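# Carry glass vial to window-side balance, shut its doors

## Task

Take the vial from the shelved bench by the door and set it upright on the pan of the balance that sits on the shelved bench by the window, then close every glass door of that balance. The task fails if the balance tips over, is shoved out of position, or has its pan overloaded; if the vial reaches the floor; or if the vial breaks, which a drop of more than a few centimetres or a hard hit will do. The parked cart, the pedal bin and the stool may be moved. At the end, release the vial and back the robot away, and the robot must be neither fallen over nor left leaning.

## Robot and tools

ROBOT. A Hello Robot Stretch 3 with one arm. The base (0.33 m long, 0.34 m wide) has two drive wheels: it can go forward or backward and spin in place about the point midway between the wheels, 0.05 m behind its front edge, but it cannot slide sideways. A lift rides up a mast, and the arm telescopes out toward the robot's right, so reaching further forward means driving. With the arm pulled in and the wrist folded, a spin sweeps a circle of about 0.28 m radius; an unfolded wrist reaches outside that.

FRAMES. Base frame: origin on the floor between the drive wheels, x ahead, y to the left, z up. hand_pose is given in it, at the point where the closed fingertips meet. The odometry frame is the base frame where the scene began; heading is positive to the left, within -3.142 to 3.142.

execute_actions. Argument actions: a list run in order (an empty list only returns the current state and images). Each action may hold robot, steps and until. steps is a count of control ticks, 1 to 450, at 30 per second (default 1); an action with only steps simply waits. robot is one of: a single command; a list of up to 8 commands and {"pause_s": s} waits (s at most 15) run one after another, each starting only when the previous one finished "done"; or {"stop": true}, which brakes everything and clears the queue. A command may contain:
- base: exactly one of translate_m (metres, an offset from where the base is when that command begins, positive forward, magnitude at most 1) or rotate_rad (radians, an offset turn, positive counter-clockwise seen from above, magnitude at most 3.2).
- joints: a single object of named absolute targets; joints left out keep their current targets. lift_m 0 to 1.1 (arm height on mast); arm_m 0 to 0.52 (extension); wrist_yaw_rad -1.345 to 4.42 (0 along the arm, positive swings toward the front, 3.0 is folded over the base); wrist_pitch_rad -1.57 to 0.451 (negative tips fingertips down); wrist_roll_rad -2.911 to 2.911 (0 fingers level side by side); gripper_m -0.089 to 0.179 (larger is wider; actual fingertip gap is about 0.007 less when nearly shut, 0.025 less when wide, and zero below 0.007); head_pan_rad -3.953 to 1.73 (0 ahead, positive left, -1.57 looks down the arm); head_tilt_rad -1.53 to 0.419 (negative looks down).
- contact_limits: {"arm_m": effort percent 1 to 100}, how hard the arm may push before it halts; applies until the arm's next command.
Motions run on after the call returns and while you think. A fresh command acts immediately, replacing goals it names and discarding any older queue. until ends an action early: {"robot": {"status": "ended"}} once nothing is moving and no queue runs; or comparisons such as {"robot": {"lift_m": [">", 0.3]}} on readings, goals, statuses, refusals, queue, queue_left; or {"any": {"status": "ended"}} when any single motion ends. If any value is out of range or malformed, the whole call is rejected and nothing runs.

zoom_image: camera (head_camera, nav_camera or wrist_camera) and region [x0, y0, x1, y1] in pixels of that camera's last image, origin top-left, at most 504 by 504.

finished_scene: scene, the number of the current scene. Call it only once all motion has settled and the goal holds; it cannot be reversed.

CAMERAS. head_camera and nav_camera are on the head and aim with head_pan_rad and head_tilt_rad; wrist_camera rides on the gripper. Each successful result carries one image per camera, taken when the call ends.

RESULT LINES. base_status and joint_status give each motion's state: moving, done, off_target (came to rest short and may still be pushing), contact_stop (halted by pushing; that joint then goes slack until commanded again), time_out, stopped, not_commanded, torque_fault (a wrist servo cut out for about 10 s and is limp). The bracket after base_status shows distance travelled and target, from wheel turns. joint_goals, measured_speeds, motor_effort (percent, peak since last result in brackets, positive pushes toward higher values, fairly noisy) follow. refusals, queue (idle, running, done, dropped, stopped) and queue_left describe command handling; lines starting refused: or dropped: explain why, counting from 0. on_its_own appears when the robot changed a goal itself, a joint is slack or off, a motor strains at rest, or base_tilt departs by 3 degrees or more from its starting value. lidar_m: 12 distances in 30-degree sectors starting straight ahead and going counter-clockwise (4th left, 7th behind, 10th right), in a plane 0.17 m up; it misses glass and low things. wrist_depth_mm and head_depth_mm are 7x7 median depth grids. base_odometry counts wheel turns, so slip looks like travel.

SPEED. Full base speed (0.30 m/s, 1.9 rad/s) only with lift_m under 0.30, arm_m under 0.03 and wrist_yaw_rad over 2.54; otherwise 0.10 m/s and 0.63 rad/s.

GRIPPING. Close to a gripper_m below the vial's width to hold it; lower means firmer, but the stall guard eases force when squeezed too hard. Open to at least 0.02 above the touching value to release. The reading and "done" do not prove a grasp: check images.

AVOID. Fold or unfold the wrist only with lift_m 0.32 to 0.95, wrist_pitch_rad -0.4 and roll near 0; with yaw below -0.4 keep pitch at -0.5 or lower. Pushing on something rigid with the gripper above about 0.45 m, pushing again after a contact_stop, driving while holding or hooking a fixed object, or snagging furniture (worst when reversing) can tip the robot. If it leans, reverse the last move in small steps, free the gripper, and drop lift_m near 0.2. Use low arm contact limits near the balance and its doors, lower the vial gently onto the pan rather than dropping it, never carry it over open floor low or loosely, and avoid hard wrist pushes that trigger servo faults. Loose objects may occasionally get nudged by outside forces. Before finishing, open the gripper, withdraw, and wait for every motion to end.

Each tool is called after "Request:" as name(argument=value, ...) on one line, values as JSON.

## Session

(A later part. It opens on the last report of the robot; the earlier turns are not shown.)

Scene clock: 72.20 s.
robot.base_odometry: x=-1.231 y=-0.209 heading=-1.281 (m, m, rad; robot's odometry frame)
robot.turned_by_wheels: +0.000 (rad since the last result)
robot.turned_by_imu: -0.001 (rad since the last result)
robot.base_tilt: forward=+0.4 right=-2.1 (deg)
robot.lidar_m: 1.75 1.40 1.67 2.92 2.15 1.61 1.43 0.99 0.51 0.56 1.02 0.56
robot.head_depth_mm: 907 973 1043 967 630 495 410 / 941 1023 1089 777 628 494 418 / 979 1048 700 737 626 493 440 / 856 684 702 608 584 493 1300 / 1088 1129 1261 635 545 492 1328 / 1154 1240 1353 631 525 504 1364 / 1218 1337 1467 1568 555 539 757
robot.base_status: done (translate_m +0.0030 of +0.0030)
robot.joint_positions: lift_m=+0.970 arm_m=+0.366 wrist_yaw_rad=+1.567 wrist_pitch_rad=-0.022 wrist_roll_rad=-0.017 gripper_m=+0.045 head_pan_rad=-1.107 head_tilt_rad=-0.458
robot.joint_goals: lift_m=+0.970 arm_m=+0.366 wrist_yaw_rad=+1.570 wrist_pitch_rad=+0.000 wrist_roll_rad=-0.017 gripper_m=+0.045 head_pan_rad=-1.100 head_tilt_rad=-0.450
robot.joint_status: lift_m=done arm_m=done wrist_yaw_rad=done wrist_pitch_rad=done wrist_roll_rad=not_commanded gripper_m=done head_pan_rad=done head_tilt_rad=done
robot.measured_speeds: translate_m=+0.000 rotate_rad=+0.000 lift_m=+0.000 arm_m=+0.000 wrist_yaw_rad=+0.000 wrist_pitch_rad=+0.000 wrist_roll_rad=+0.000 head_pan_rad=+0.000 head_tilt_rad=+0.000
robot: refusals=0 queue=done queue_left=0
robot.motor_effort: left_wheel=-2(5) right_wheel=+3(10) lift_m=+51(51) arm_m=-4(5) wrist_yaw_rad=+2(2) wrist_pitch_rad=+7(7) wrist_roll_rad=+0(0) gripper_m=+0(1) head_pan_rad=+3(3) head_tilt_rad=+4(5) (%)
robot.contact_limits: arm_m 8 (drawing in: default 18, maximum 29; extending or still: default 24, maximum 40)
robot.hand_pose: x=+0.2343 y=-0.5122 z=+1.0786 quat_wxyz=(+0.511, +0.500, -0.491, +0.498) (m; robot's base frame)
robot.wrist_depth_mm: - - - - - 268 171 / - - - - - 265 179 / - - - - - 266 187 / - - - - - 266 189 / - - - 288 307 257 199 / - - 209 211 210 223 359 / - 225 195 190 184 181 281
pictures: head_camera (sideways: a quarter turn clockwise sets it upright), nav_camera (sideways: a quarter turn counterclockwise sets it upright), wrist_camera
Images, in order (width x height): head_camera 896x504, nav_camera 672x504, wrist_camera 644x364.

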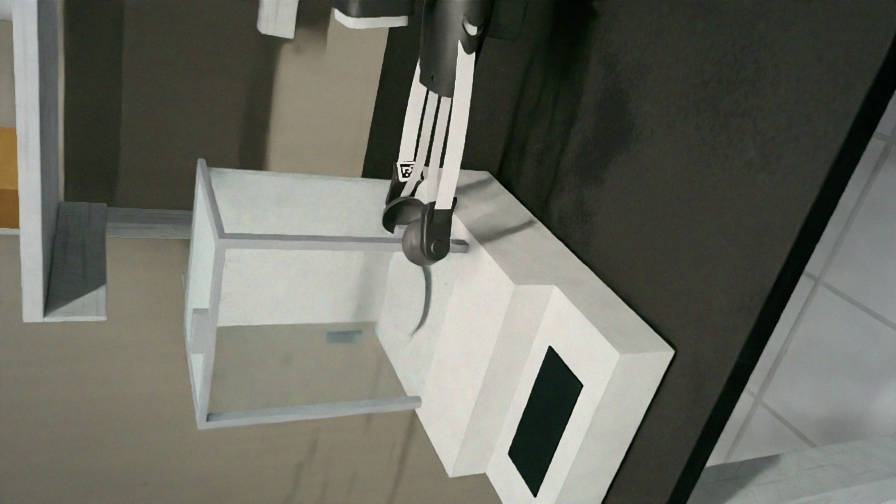

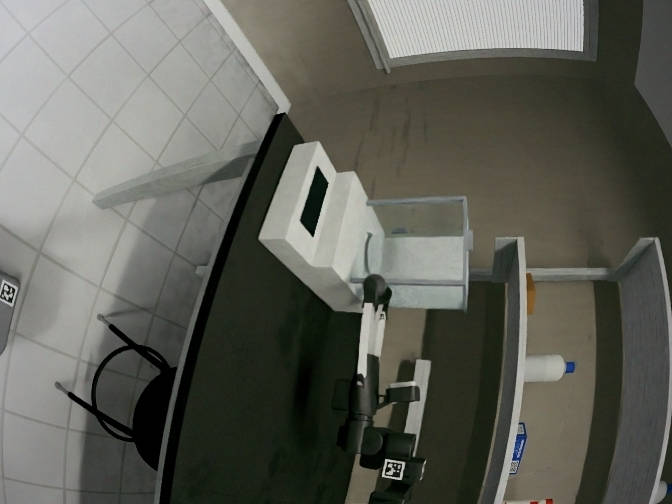

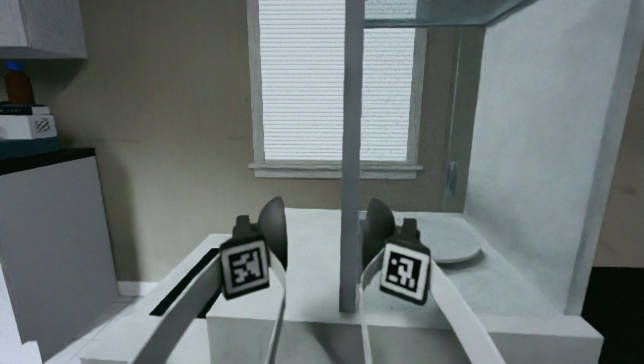

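Request:
execute_actions(actions=[{"robot":{"joints":{"arm_m":0.357},"contact_limits":{"arm_m":8}},"steps":30}])

Request:
execute_actions(actions=[{"robot":[{"joints":{"arm_m":0.38}},{"base":{"translate_m":-0.07}}],"steps":450,"until":{"robot":{"status":"ended"}}}])

Scene clock: 76.63 s.
robot.base_odometry: x=-1.231 y=-0.209 heading=-1.281 (m, m, rad; robot's odometry frame)
robot.turned_by_wheels: +0.000 (rad since the last result)
robot.turned_by_imu: -0.001 (rad since the last result)
robot.base_tilt: forward=+0.3 right=-2.0 (deg)
robot.lidar_m: 1.76 1.39 1.68 2.93 2.15 1.61 1.44 0.99 0.51 0.56 1.02 0.56
robot.head_depth_mm: 904 975 1040 962 629 497 409 / 942 1019 1086 775 628 494 418 / 974 1043 701 739 626 493 439 / 855 685 704 607 583 492 1275 / 1088 1137 1264 633 547 490 1334 / 1158 1244 1365 631 524 506 1361 / 1217 1336 1461 1559 556 538 759
robot.base_status: done (translate_m +0.0030 of +0.0030)
robot.joint_positions: lift_m=+0.970 arm_m=+0.357 wrist_yaw_rad=+1.556 wrist_pitch_rad=-0.022 wrist_roll_rad=-0.017 gripper_m=+0.045 head_pan_rad=-1.107 head_tilt_rad=-0.458
robot.joint_goals: lift_m=+0.970 arm_m=+0.357 wrist_yaw_rad=+1.570 wrist_pitch_rad=+0.000 wrist_roll_rad=-0.017 gripper_m=+0.045 head_pan_rad=-1.100 head_tilt_rad=-0.450
robot.joint_status: lift_m=done arm_m=done wrist_yaw_rad=done wrist_pitch_rad=done wrist_roll_rad=not_commanded gripper_m=done head_pan_rad=done head_tilt_rad=done
robot.measured_speeds: translate_m=+0.000 rotate_rad=+0.000 lift_m=+0.000 arm_m=+0.000 wrist_yaw_rad=+0.000 wrist_pitch_rad=+0.000 wrist_roll_rad=+0.000 head_pan_rad=+0.000 head_tilt_rad=+0.000
robot: refusals=0 queue=done queue_left=0
robot.motor_effort: left_wheel=-2(3) right_wheel=+3(3) lift_m=+51(51) arm_m=-4(6) wrist_yaw_rad=+12(11) wrist_pitch_rad=+7(7) wrist_roll_rad=+0(0) gripper_m=-3(4) head_pan_rad=+4(4) head_tilt_rad=+4(4) (%)
robot.contact_limits: arm_m 8 (drawing in: default 18, maximum 29; extending or still: default 24, maximum 40)
robot.hand_pose: x=+0.2343 y=-0.5063 z=+1.0786 quat_wxyz=(+0.514, +0.498, -0.494, +0.495) (m; robot's base frame)
robot.wrist_depth_mm: - - - - - 278 177 / - - - - - 274 176 / - - - - - 274 185 / - - - - - 274 195 / - - - 300 303 259 206 / - - 223 212 203 224 353 / - 224 193 188 187 181 191
pictures: head_camera (sideways: a quarter turn clockwise sets it upright), nav_camera (sideways: a quarter turn counterclockwise sets it upright), wrist_camera
Images, in order (width x height): head_camera 896x504, nav_camera 672x504, wrist_camera 644x364.

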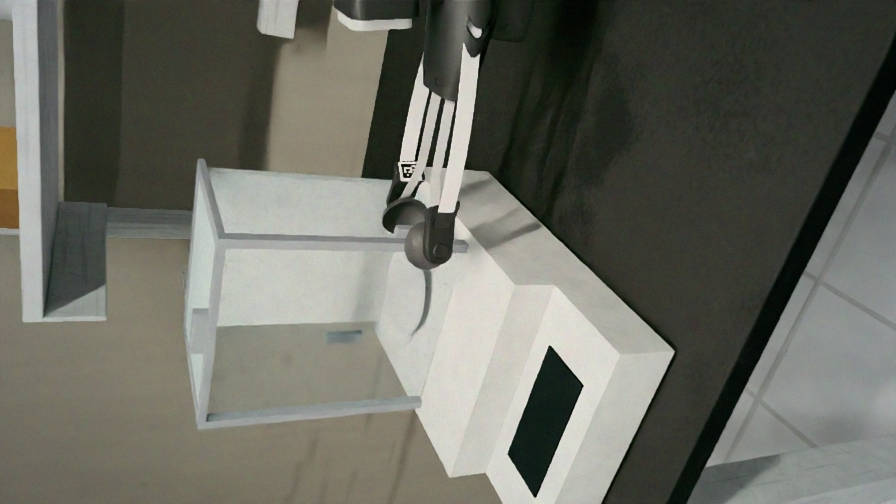

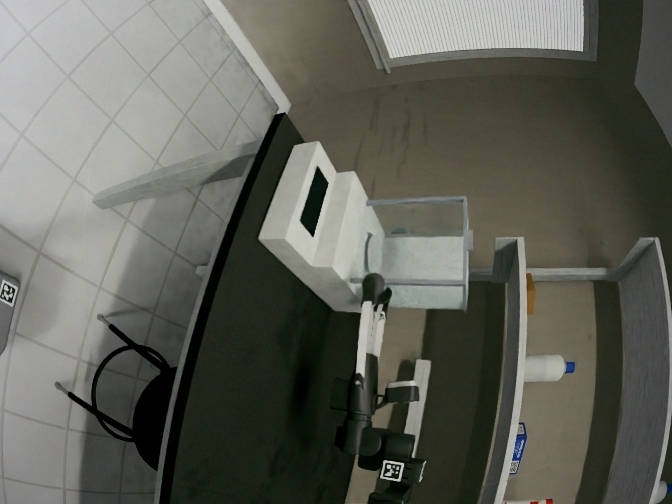

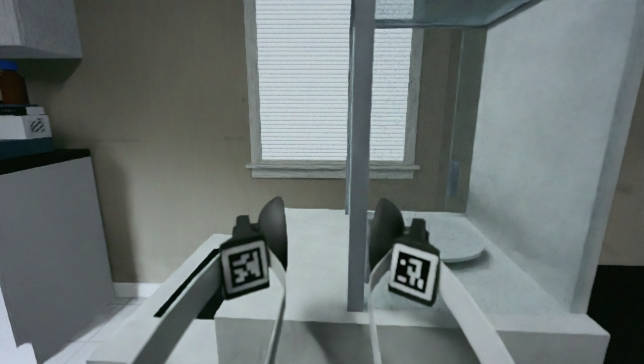

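Scene clock: 79.20 s.
robot.base_odometry: x=-1.251 y=-0.142 heading=-1.281 (m, m, rad; robot's odometry frame)
robot.turned_by_wheels: +0.000 (rad since the last result)
robot.turned_by_imu: +0.000 (rad since the last result)
robot.base_tilt: forward=+0.3 right=-2.1 (deg)
robot.lidar_m: 1.82 1.45 1.78 3.51 2.05 1.55 1.37 0.92 0.48 0.57 1.02 0.61
robot.head_depth_mm: 905 971 1040 969 630 497 409 / 943 1020 1091 814 629 495 408 / 984 1066 1143 777 627 495 428 / 952 1016 735 728 624 493 1280 / 847 722 744 635 600 491 1336 / 1163 1219 1360 631 557 505 1373 / 1226 1312 1453 643 546 539 1331
robot.base_status: done (translate_m -0.0700 of -0.0700)
robot.joint_positions: lift_m=+0.970 arm_m=+0.380 wrist_yaw_rad=+1.567 wrist_pitch_rad=-0.022 wrist_roll_rad=-0.017 gripper_m=+0.045 head_pan_rad=-1.107 head_tilt_rad=-0.458
robot.joint_goals: lift_m=+0.970 arm_m=+0.380 wrist_yaw_rad=+1.570 wrist_pitch_rad=+0.000 wrist_roll_rad=-0.017 gripper_m=+0.045 head_pan_rad=-1.100 head_tilt_rad=-0.450
robot.joint_status: lift_m=done arm_m=done wrist_yaw_rad=done wrist_pitch_rad=done wrist_roll_rad=not_commanded gripper_m=done head_pan_rad=done head_tilt_rad=done
robot.measured_speeds: translate_m=+0.000 rotate_rad=+0.000 lift_m=+0.000 arm_m=+0.000 wrist_yaw_rad=+0.000 wrist_pitch_rad=+0.000 wrist_roll_rad=+0.000 head_pan_rad=+0.000 head_tilt_rad=+0.000
robot: refusals=0 queue=done queue_left=0
robot.motor_effort: left_wheel=-2(6) right_wheel=+2(4) lift_m=+51(51) arm_m=+3(3) wrist_yaw_rad=+1(12) wrist_pitch_rad=+7(7) wrist_roll_rad=+0(0) gripper_m=+0(3) head_pan_rad=+3(4) head_tilt_rad=+4(4) (%)
robot.hand_pose: x=+0.2343 y=-0.5256 z=+1.0786 quat_wxyz=(+0.511, +0.500, -0.491, +0.498) (m; robot's base frame)
robot.wrist_depth_mm: - - - - - 256 685 / - - - - - 280 675 / - - - - - 305 660 / - - - - - 306 664 / - - 441 292 311 481 631 / - - 266 258 252 254 395 / - 292 277 269 263 294 308
pictures: head_camera (sideways: a quarter turn clockwise sets it upright), nav_camera (sideways: a quarter turn counterclockwise sets it upright), wrist_camera
Images, in order (width x height): head_camera 896x504, nav_camera 672x504, wrist_camera 644x364.

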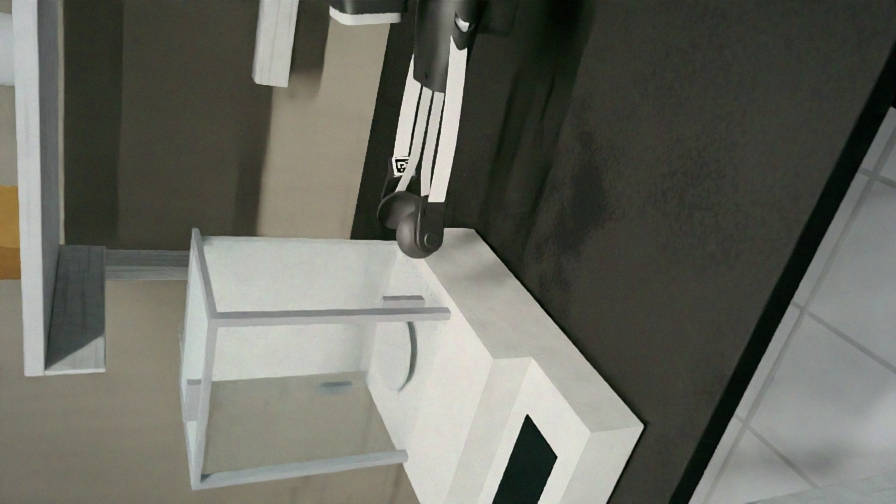

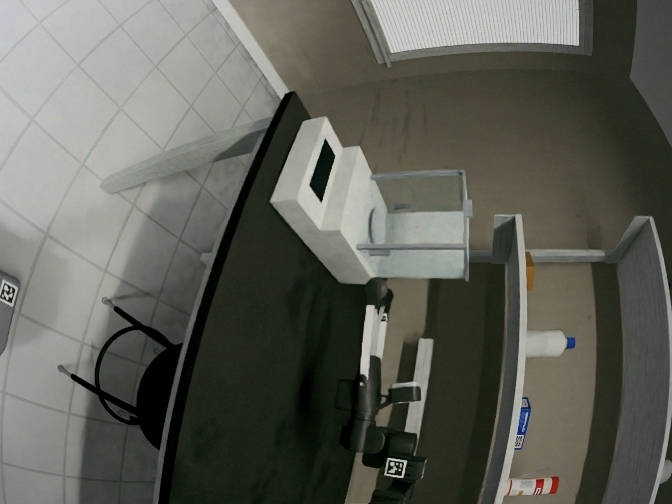

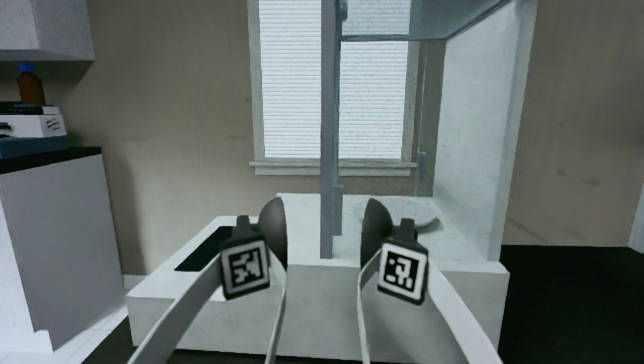

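Request:
execute_actions(actions=[{"robot":[{"joints":{"arm_m":0}},{"base":{"rotate_rad":1.36},"joints":{"lift_m":0.8,"wrist_pitch_rad":-0.4}},{"base":{"translate_m":0.5},"joints":{"lift_m":0.28,"wrist_yaw_rad":2.8,"head_pan_rad":-1.57,"head_tilt_rad":-0.7}},{"base":{"translate_m":1}},{"base":{"translate_m":0.7}},{"base":{"translate_m":0.42},"joints":{"lift_m":0.85}},{"base":{"rotate_rad":1.78},"joints":{"wrist_yaw_rad":0,"gripper_m":0.09}},{"joints":{"wrist_pitch_rad":-0.2,"lift_m":0.8,"arm_m":0.1}}],"steps":450},{"steps":450,"until":{"robot":{"status":"ended"}}},{"steps":450,"until":{"robot":{"status":"ended"}}}])

Scene clock: 116.90 s.
robot.base_odometry: x=+1.361 y=+0.065 heading=+1.859 (m, m, rad; robot's odometry frame)
robot.turned_by_wheels: +3.140 (rad since the last result)
robot.turned_by_imu: +3.133 (rad since the last result)
robot.base_tilt: forward=+0.3 right=-2.0 (deg)
robot.lidar_m: 2.04 2.06 2.83 2.87 1.02 0.74 0.72 0.57 1.02 0.99 1.03 0.99
robot.head_depth_mm: 940 1054 1066 636 670 - - / 943 1036 1052 618 609 - 1178 / 946 1025 1055 804 - - 1182 / 944 1028 1050 816 667 579 1192 / 947 1026 1042 818 667 577 1201 / 947 1029 1039 811 664 578 1200 / 951 1032 1033 810 665 576 1202
robot.base_status: done (rotate_rad +1.7799 of +1.7800)
robot.joint_positions: lift_m=+0.800 arm_m=+0.100 wrist_yaw_rad=+0.000 wrist_pitch_rad=-0.221 wrist_roll_rad=-0.017 gripper_m=+0.090 head_pan_rad=-1.563 head_tilt_rad=-0.692
robot.joint_goals: lift_m=+0.800 arm_m=+0.100 wrist_yaw_rad=+0.000 wrist_pitch_rad=-0.200 wrist_roll_rad=-0.017 gripper_m=+0.090 head_pan_rad=-1.570 head_tilt_rad=-0.700
robot.joint_status: lift_m=done arm_m=done wrist_yaw_rad=done wrist_pitch_rad=done wrist_roll_rad=not_commanded gripper_m=done head_pan_rad=done head_tilt_rad=done
robot.measured_speeds: translate_m=+0.000 rotate_rad=+0.000 lift_m=+0.000 arm_m=+0.000 wrist_yaw_rad=+0.000 wrist_pitch_rad=+0.000 wrist_roll_rad=+0.000 head_pan_rad=+0.000 head_tilt_rad=+0.000
robot: refusals=0 queue=done queue_left=0
robot.motor_effort: left_wheel=-2(9) right_wheel=+3(10) lift_m=+28(53) arm_m=+3(3) wrist_yaw_rad=+0(2) wrist_pitch_rad=+7(8) wrist_roll_rad=+0(0) gripper_m=+1(80) head_pan_rad=-3(29) head_tilt_rad=-5(26) (%)
robot.hand_pose: x=-0.0215 y=-0.4893 z=+0.8593 quat_wxyz=(+0.709, +0.079, -0.697, -0.078) (m; robot's base frame)
robot.wrist_depth_mm: 663 661 664 655 654 665 642 / 748 726 724 708 708 699 711 / 664 671 673 680 683 206 734 / 436 425 438 439 174 143 132 / 251 270 342 321 199 143 117 / 244 246 243 256 210 144 123 / 208 212 212 212 203 167 137
pictures: head_camera (sideways: a quarter turn clockwise sets it upright), nav_camera (sideways: a quarter turn counterclockwise sets it upright), wrist_camera
Images, in order (width x height): head_camera 896x504, nav_camera 672x504, wrist_camera 644x364.

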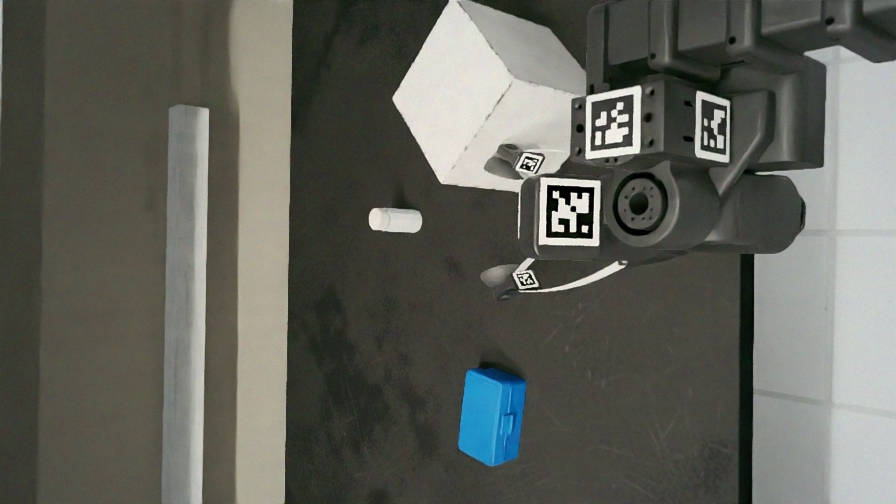

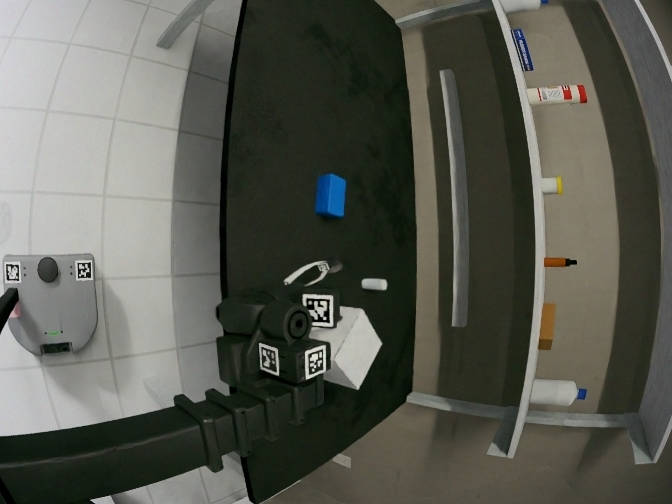

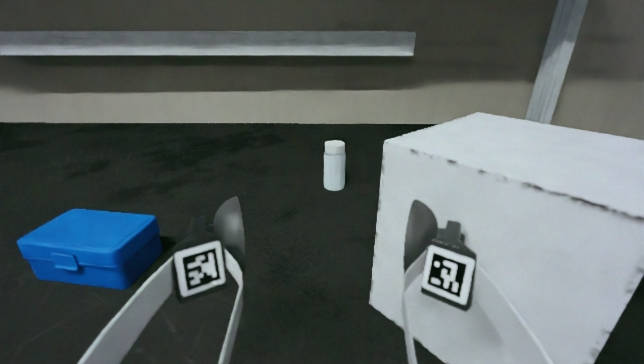

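Request:
execute_actions(actions=[{"robot":[{"base":{"translate_m":0.05},"joints":{"gripper_m":0.075}},{"joints":{"arm_m":0.17,"lift_m":0.76}},{"base":{"translate_m":-0.1}},{"base":{"translate_m":0.038}},{"joints":{"arm_m":0.27}}],"steps":450,"until":{"robot":{"status":"ended"}}}])

Scene clock: 127.77 s.
robot.base_odometry: x=+1.364 y=+0.054 heading=+1.859 (m, m, rad; robot's odometry frame)
robot.turned_by_wheels: +0.000 (rad since the last result)
robot.turned_by_imu: -0.003 (rad since the last result)
robot.base_tilt: forward=+0.3 right=-2.1 (deg)
robot.lidar_m: 2.05 2.08 2.85 2.88 1.00 0.73 0.71 0.55 1.03 0.99 1.02 1.00
robot.head_depth_mm: 944 1053 1053 621 614 - - / 943 1053 1063 873 - 572 1201 / 945 1027 1051 905 638 578 1200 / 945 1027 1046 812 652 578 1201 / 943 1023 1047 814 666 577 1200 / 949 1028 1039 811 664 577 1201 / 949 1034 1033 808 664 575 1193
robot.base_status: done (translate_m +0.0380 of +0.0380)
robot.joint_positions: lift_m=+0.760 arm_m=+0.270 wrist_yaw_rad=+0.001 wrist_pitch_rad=-0.221 wrist_roll_rad=-0.017 gripper_m=+0.075 head_pan_rad=-1.563 head_tilt_rad=-0.692
robot.joint_goals: lift_m=+0.760 arm_m=+0.270 wrist_yaw_rad=+0.000 wrist_pitch_rad=-0.200 wrist_roll_rad=-0.017 gripper_m=+0.075 head_pan_rad=-1.570 head_tilt_rad=-0.700
robot.joint_status: lift_m=done arm_m=done wrist_yaw_rad=done wrist_pitch_rad=done wrist_roll_rad=not_commanded gripper_m=done head_pan_rad=done head_tilt_rad=done
robot.measured_speeds: translate_m=+0.000 rotate_rad=+0.000 lift_m=+0.000 arm_m=+0.000 wrist_yaw_rad=+0.000 wrist_pitch_rad=+0.000 wrist_roll_rad=+0.000 head_pan_rad=+0.000 head_tilt_rad=+0.000
robot: refusals=0 queue=done queue_left=0
robot.motor_effort: left_wheel=-2(6) right_wheel=+2(6) lift_m=+28(26) arm_m=+3(4) wrist_yaw_rad=-2(1) wrist_pitch_rad=+6(7) wrist_roll_rad=+0(0) gripper_m=+1(61) head_pan_rad=-3(3) head_tilt_rad=-4(4) (%)
robot.hand_pose: x=-0.0212 y=-0.6593 z=+0.8193 quat_wxyz=(+0.709, +0.079, -0.696, -0.077) (m; robot's base frame)
robot.wrist_depth_mm: 459 448 455 454 514 514 510 / 578 563 565 562 554 546 540 / 523 524 525 523 534 527 519 / 337 337 338 299 339 342 342 / 251 250 265 239 264 250 252 / 198 199 191 198 191 199 201 / 164 165 166 165 165 165 165
pictures: head_camera (sideways: a quarter turn clockwise sets it upright), nav_camera (sideways: a quarter turn counterclockwise sets it upright), wrist_camera
Images, in order (width x height): head_camera 896x504, nav_camera 672x504, wrist_camera 644x364.

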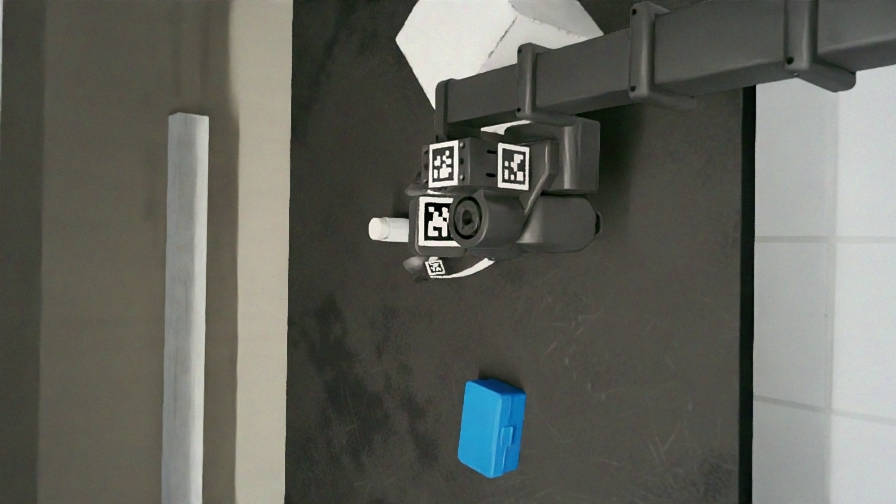

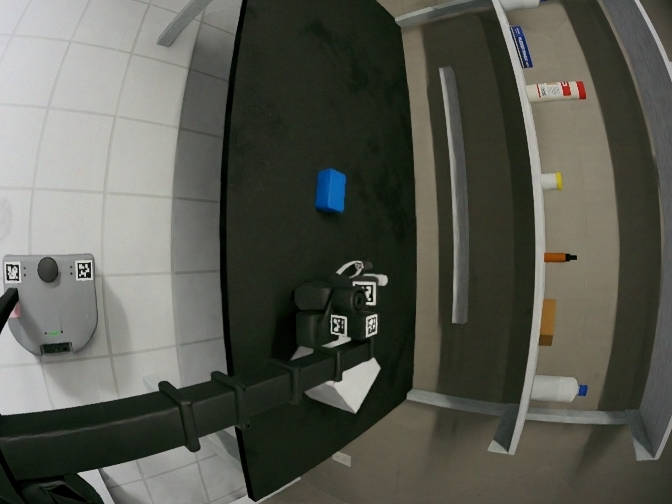

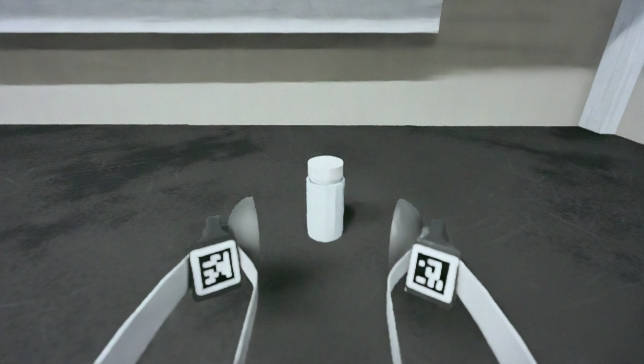

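Request:
execute_actions(actions=[{"robot":[{"joints":{"arm_m":0.338,"lift_m":0.75}},{"joints":{"gripper_m":0.0}},{"joints":{"lift_m":0.77}}],"steps":450,"until":{"robot":{"status":"ended"}}}])

Scene clock: 132.70 s.
robot.base_odometry: x=+1.364 y=+0.054 heading=+1.859 (m, m, rad; robot's odometry frame)
robot.turned_by_wheels: +0.000 (rad since the last result)
robot.turned_by_imu: -0.001 (rad since the last result)
robot.base_tilt: forward=+0.4 right=-2.1 (deg)
robot.lidar_m: 2.06 2.07 2.86 2.88 1.00 0.73 0.71 0.56 1.03 0.99 1.02 1.00
robot.head_depth_mm: 945 1054 1059 620 591 - - / 944 1058 1050 - 672 580 1210 / 943 1029 1072 - 661 579 1206 / 943 1022 1049 815 669 579 1200 / 949 1030 1047 812 666 575 1201 / 951 1027 1036 812 668 575 1195 / 952 1031 1033 809 662 574 1195
robot.base_status: done (translate_m +0.0380 of +0.0380)
robot.joint_positions: lift_m=+0.770 arm_m=+0.338 wrist_yaw_rad=+0.001 wrist_pitch_rad=-0.221 wrist_roll_rad=-0.017 gripper_m=+0.000 head_pan_rad=-1.563 head_tilt_rad=-0.692
robot.joint_goals: lift_m=+0.770 arm_m=+0.338 wrist_yaw_rad=+0.000 wrist_pitch_rad=-0.200 wrist_roll_rad=-0.017 gripper_m=+0.000 head_pan_rad=-1.570 head_tilt_rad=-0.700
robot.joint_status: lift_m=done arm_m=done wrist_yaw_rad=done wrist_pitch_rad=done wrist_roll_rad=not_commanded gripper_m=done head_pan_rad=done head_tilt_rad=done
robot.measured_speeds: translate_m=+0.000 rotate_rad=+0.000 lift_m=+0.000 arm_m=+0.000 wrist_yaw_rad=+0.000 wrist_pitch_rad=+0.000 wrist_roll_rad=+0.000 head_pan_rad=+0.000 head_tilt_rad=+0.000
robot: refusals=0 queue=done queue_left=0
robot.motor_effort: left_wheel=-2(2) right_wheel=+2(2) lift_m=+51(54) arm_m=+2(3) wrist_yaw_rad=-2(1) wrist_pitch_rad=+6(6) wrist_roll_rad=+0(0) gripper_m=-8(81) head_pan_rad=-3(3) head_tilt_rad=-5(4) (%)
robot.hand_pose: x=-0.0212 y=-0.7273 z=+0.8286 quat_wxyz=(+0.709, +0.079, -0.696, -0.077) (m; robot's base frame)
robot.wrist_depth_mm: 393 397 395 396 394 457 457 / 509 504 496 492 490 489 481 / 528 528 524 522 523 523 505 / 361 363 363 365 363 362 360 / 265 266 274 161 275 269 267 / 211 212 206 195 210 211 211 / 175 175 174 175 175 176 175
pictures: head_camera (sideways: a quarter turn clockwise sets it upright), nav_camera (sideways: a quarter turn counterclockwise sets it upright), wrist_camera
Images, in order (width x height): head_camera 896x504, nav_camera 672x504, wrist_camera 644x364.

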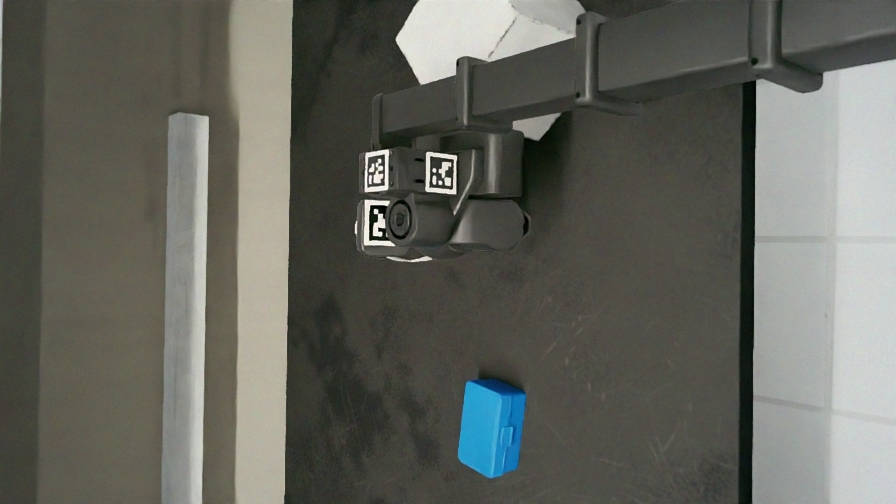

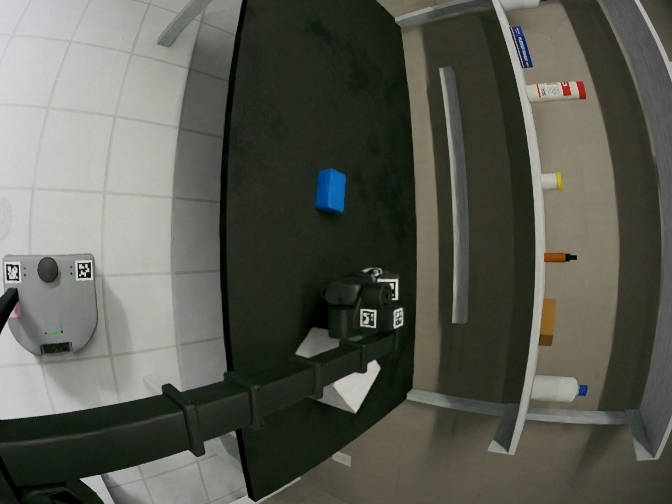

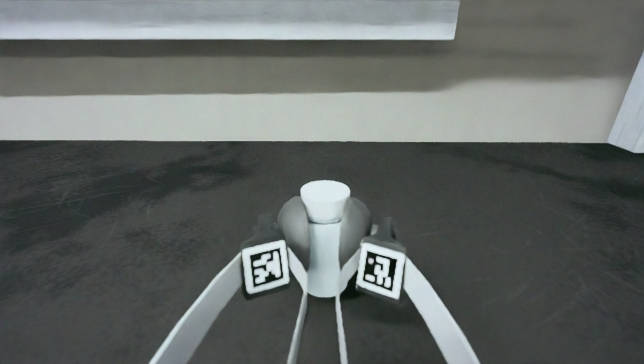

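Request:
execute_actions(actions=[{"robot":[{"joints":{"arm_m":0,"lift_m":0.82,"gripper_m":-0.015}},{"base":{"rotate_rad":1.76},"joints":{"wrist_yaw_rad":2.6}},{"base":{"translate_m":0.5},"joints":{"lift_m":0.29}},{"base":{"translate_m":1}},{"base":{"translate_m":1}},{"base":{"translate_m":0.5},"joints":{"lift_m":0.85}},{"base":{"translate_m":0.21},"joints":{"wrist_yaw_rad":1.2}},{"base":{"rotate_rad":-0.2},"joints":{"wrist_yaw_rad":0,"lift_m":1.05,"head_tilt_rad":-0.5}}],"steps":450},{"steps":450,"until":{"robot":{"status":"ended"}}},{"steps":450,"until":{"robot":{"status":"ended"}}}])

Scene clock: 170.43 s.
robot.base_odometry: x=-1.487 y=-1.421 heading=-2.864 (m, m, rad; robot's odometry frame)
robot.turned_by_wheels: +1.560 (rad since the last result)
robot.turned_by_imu: +1.548 (rad since the last result)
robot.base_tilt: forward=+0.3 right=-2.1 (deg)
robot.lidar_m: 0.52 0.53 0.72 0.72 0.74 1.00 1.37 3.76 0.59 0.98 0.68 0.54
robot.head_depth_mm: 2628 2876 3083 - - - - / 2623 2796 2492 - - - - / 2625 1763 1241 - - - - / 2626 2777 1232 639 654 1535 1329 / 2657 1604 714 625 650 1575 1325 / 1773 1893 1139 769 649 1540 1319 / 1672 1592 1122 765 647 1493 1285
robot.base_status: done (rotate_rad -0.1999 of -0.2000)
robot.joint_positions: lift_m=+1.050 arm_m=+0.003 wrist_yaw_rad=+0.003 wrist_pitch_rad=-0.221 wrist_roll_rad=-0.017 gripper_m=-0.014 head_pan_rad=-1.563 head_tilt_rad=-0.507
robot.joint_goals: lift_m=+1.050 arm_m=+0.000 wrist_yaw_rad=+0.000 wrist_pitch_rad=-0.200 wrist_roll_rad=-0.017 gripper_m=-0.015 head_pan_rad=-1.570 head_tilt_rad=-0.500
robot.joint_status: lift_m=done arm_m=done wrist_yaw_rad=done wrist_pitch_rad=done wrist_roll_rad=not_commanded gripper_m=done head_pan_rad=done head_tilt_rad=done
robot.measured_speeds: translate_m=+0.000 rotate_rad=+0.000 lift_m=+0.000 arm_m=+0.000 wrist_yaw_rad=+0.000 wrist_pitch_rad=+0.000 wrist_roll_rad=+0.000 head_pan_rad=+0.000 head_tilt_rad=+0.000
robot: refusals=0 queue=done queue_left=0
robot.motor_effort: left_wheel=+1(11) right_wheel=-2(10) lift_m=+51(54) arm_m=-3(5) wrist_yaw_rad=-2(2) wrist_pitch_rad=+7(7) wrist_roll_rad=+0(0) gripper_m=-13(71) head_pan_rad=-2(3) head_tilt_rad=+4(24) (%)
robot.hand_pose: x=-0.0208 y=-0.3925 z=+1.1086 quat_wxyz=(+0.709, +0.080, -0.696, -0.077) (m; robot's base frame)
robot.wrist_depth_mm: 614 904 - - - - - / 608 841 478 - - - - / 608 838 821 928 - - - / 602 662 477 432 474 - - / 489 489 458 160 386 - - / 385 384 375 365 393 413 - / 446 743 - - 469 - -
pictures: head_camera (sideways: a quarter turn clockwise sets it upright), nav_camera (sideways: a quarter turn counterclockwise sets it upright), wrist_camera
Images, in order (width x height): head_camera 896x504, nav_camera 672x504, wrist_camera 644x364.

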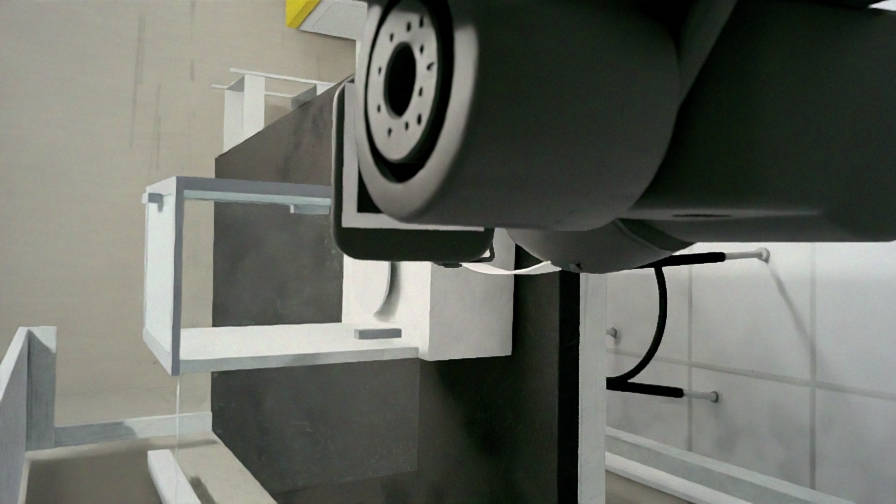

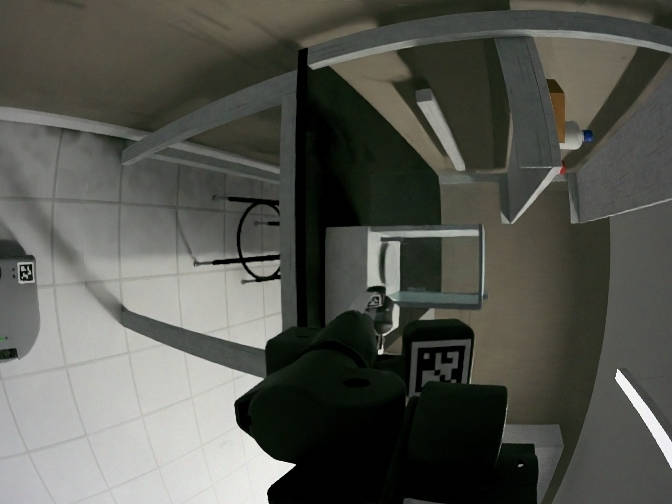

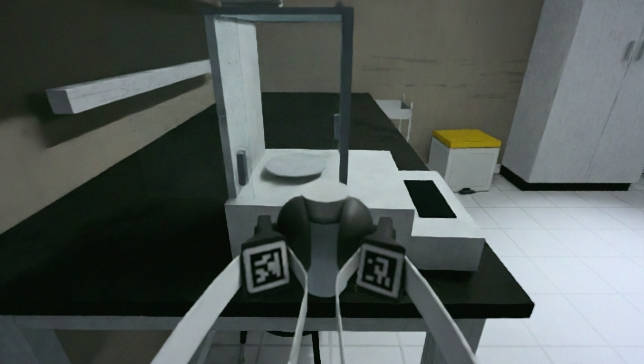

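Request:
execute_actions(actions=[{"robot":[{"base":{"translate_m":0.035},"joints":{"arm_m":0.1}},{"joints":{"arm_m":0.22},"contact_limits":{"arm_m":10}}],"steps":450,"until":{"robot":{"status":"ended"}}}])

Scene clock: 174.97 s.
robot.base_odometry: x=-1.521 y=-1.431 heading=-2.864 (m, m, rad; robot's odometry frame)
robot.turned_by_wheels: +0.000 (rad since the last result)
robot.turned_by_imu: -0.001 (rad since the last result)
robot.base_tilt: forward=+0.2 right=-2.1 (deg)
robot.lidar_m: 0.48 0.50 0.67 0.72 0.74 1.00 1.40 3.81 0.60 0.98 0.66 0.50
robot.head_depth_mm: 2606 - - 635 643 757 1252 / 2648 - - 618 656 1592 1293 / 2620 2749 - 629 655 1580 1331 / 2640 2751 1184 630 654 1530 1323 / 2598 1562 946 705 650 1578 1313 / 1752 2024 1137 768 650 1565 1322 / 1572 1486 1133 767 646 1441 1256
robot.base_status: done (translate_m +0.0350 of +0.0350)
robot.joint_positions: lift_m=+1.050 arm_m=+0.220 wrist_yaw_rad=+0.002 wrist_pitch_rad=-0.221 wrist_roll_rad=-0.017 gripper_m=-0.014 head_pan_rad=-1.563 head_tilt_rad=-0.507
robot.joint_goals: lift_m=+1.050 arm_m=+0.220 wrist_yaw_rad=+0.000 wrist_pitch_rad=-0.200 wrist_roll_rad=-0.017 gripper_m=-0.015 head_pan_rad=-1.570 head_tilt_rad=-0.500
robot.joint_status: lift_m=done arm_m=done wrist_yaw_rad=done wrist_pitch_rad=done wrist_roll_rad=not_commanded gripper_m=done head_pan_rad=done head_tilt_rad=done
robot.measured_speeds: translate_m=+0.000 rotate_rad=+0.000 lift_m=+0.000 arm_m=+0.000 wrist_yaw_rad=+0.000 wrist_pitch_rad=+0.000 wrist_roll_rad=+0.000 head_pan_rad=+0.000 head_tilt_rad=+0.000
robot: refusals=0 queue=done queue_left=0
robot.motor_effort: left_wheel=+1(6) right_wheel=-2(5) lift_m=+51(51) arm_m=+2(4) wrist_yaw_rad=-2(2) wrist_pitch_rad=+7(7) wrist_roll_rad=+0(0) gripper_m=-13(13) head_pan_rad=-2(2) head_tilt_rad=+4(4) (%)
robot.contact_limits: arm_m 10 (drawing in: default 18, maximum 29; extending or still: default 24, maximum 40)
robot.hand_pose: x=-0.0211 y=-0.6093 z=+1.1086 quat_wxyz=(+0.709, +0.080, -0.696, -0.077) (m; robot's base frame)
robot.wrist_depth_mm: 577 130 238 - - - - / 567 140 244 - - - - / 556 152 244 - - - - / 579 165 245 661 570 - - / 489 457 224 160 302 541 - / 383 374 213 234 233 282 - / 321 319 201 209 199 211 262
pictures: head_camera (sideways: a quarter turn clockwise sets it upright), nav_camera (sideways: a quarter turn counterclockwise sets it upright), wrist_camera
Images, in order (width x height): head_camera 896x504, nav_camera 672x504, wrist_camera 644x364.

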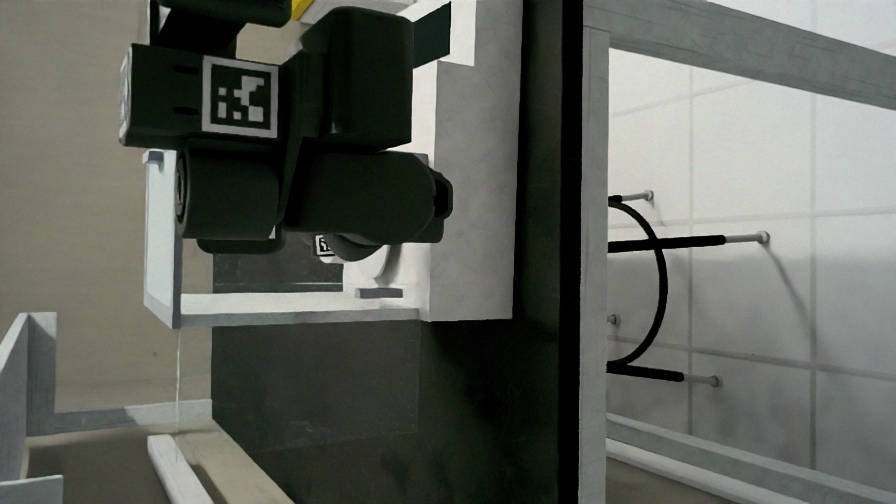

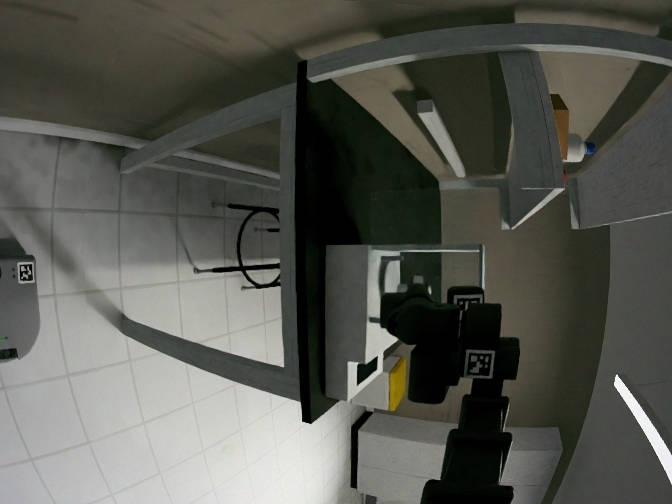

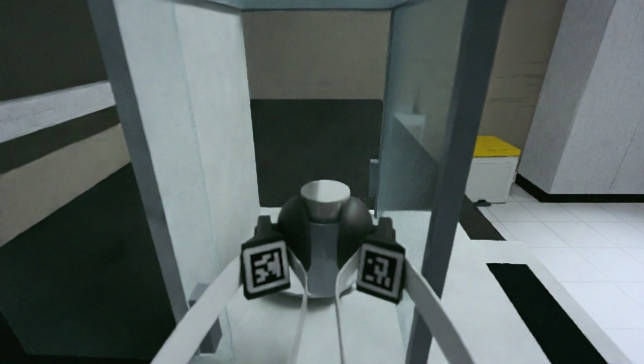

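Request:
execute_actions(actions=[{"robot":[{"base":{"translate_m":0.004},"joints":{"arm_m":0.28},"contact_limits":{"arm_m":10}},{"joints":{"lift_m":1.036}}],"steps":450,"until":{"robot":{"status":"ended"}}}])

Scene clock: 178.10 s.
robot.base_odometry: x=-1.525 y=-1.432 heading=-2.864 (m, m, rad; robot's odometry frame)
robot.turned_by_wheels: +0.000 (rad since the last result)
robot.turned_by_imu: -0.001 (rad since the last result)
robot.base_tilt: forward=+0.2 right=-2.1 (deg)
robot.lidar_m: 0.48 0.49 0.66 0.72 0.74 1.01 1.40 3.83 0.60 0.98 0.66 0.50
robot.head_depth_mm: 2652 2746 2986 656 645 756 919 / 2609 - - 626 655 1576 1287 / 2620 2737 - 618 656 1584 1322 / 2637 2751 1193 631 653 1537 1321 / 2629 1732 1003 703 651 1595 1326 / 1736 1989 1138 768 649 1544 1323 / 1562 1471 1131 766 646 1403 1258
robot.base_status: done (translate_m +0.0040 of +0.0040)
robot.joint_positions: lift_m=+1.036 arm_m=+0.280 wrist_yaw_rad=+0.002 wrist_pitch_rad=-0.221 wrist_roll_rad=-0.017 gripper_m=-0.014 head_pan_rad=-1.563 head_tilt_rad=-0.507
robot.joint_goals: lift_m=+1.036 arm_m=+0.280 wrist_yaw_rad=+0.000 wrist_pitch_rad=-0.200 wrist_roll_rad=-0.017 gripper_m=-0.015 head_pan_rad=-1.570 head_tilt_rad=-0.500
robot.joint_status: lift_m=done arm_m=done wrist_yaw_rad=done wrist_pitch_rad=done wrist_roll_rad=not_commanded gripper_m=done head_pan_rad=done head_tilt_rad=done
robot.measured_speeds: translate_m=+0.000 rotate_rad=+0.000 lift_m=+0.000 arm_m=+0.000 wrist_yaw_rad=+0.000 wrist_pitch_rad=+0.000 wrist_roll_rad=+0.000 head_pan_rad=+0.000 head_tilt_rad=+0.000
robot: refusals=0 queue=done queue_left=0
robot.motor_effort: left_wheel=+1(4) right_wheel=-2(4) lift_m=+28(50) arm_m=+3(2) wrist_yaw_rad=-1(1) wrist_pitch_rad=+6(7) wrist_roll_rad=+0(0) gripper_m=-12(13) head_pan_rad=-2(2) head_tilt_rad=+4(4) (%)
robot.contact_limits: arm_m 10 (drawing in: default 18, maximum 29; extending or still: default 24, maximum 40)
robot.hand_pose: x=-0.0211 y=-0.6693 z=+1.0953 quat_wxyz=(+0.709, +0.080, -0.696, -0.077) (m; robot's base frame)
robot.wrist_depth_mm: 93 121 - - - - - / 93 121 226 - - - 61 / 94 122 228 961 - - 62 / 94 123 229 628 589 - 67 / 97 123 208 160 296 441 72 / 339 124 192 198 236 218 - / 293 117 189 183 194 91 235
pictures: head_camera (sideways: a quarter turn clockwise sets it upright), nav_camera (sideways: a quarter turn counterclockwise sets it upright), wrist_camera
Images, in order (width x height): head_camera 896x504, nav_camera 672x504, wrist_camera 644x364.

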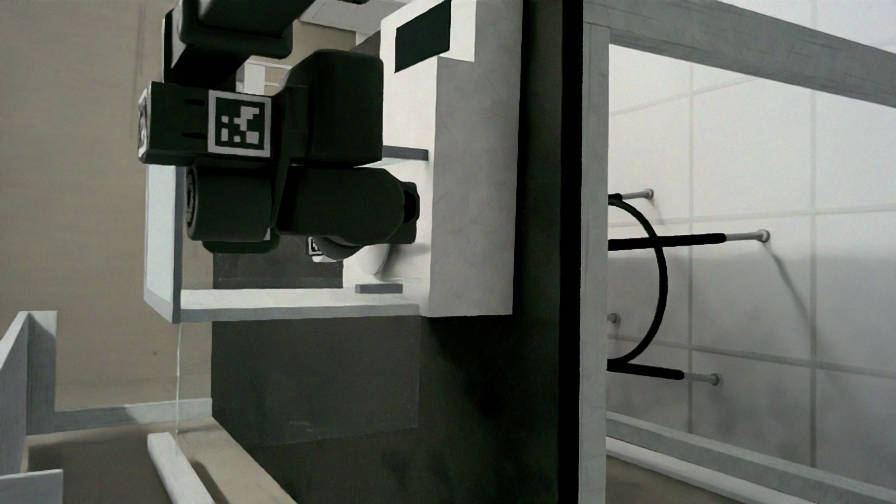

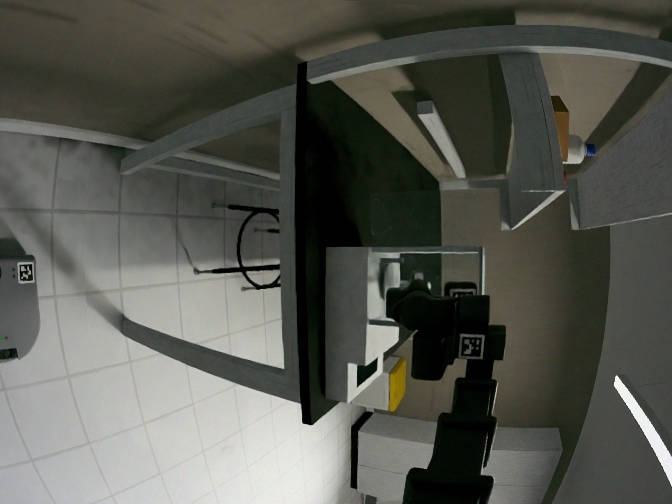

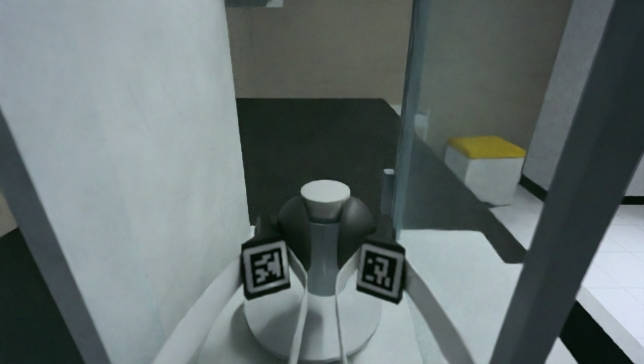

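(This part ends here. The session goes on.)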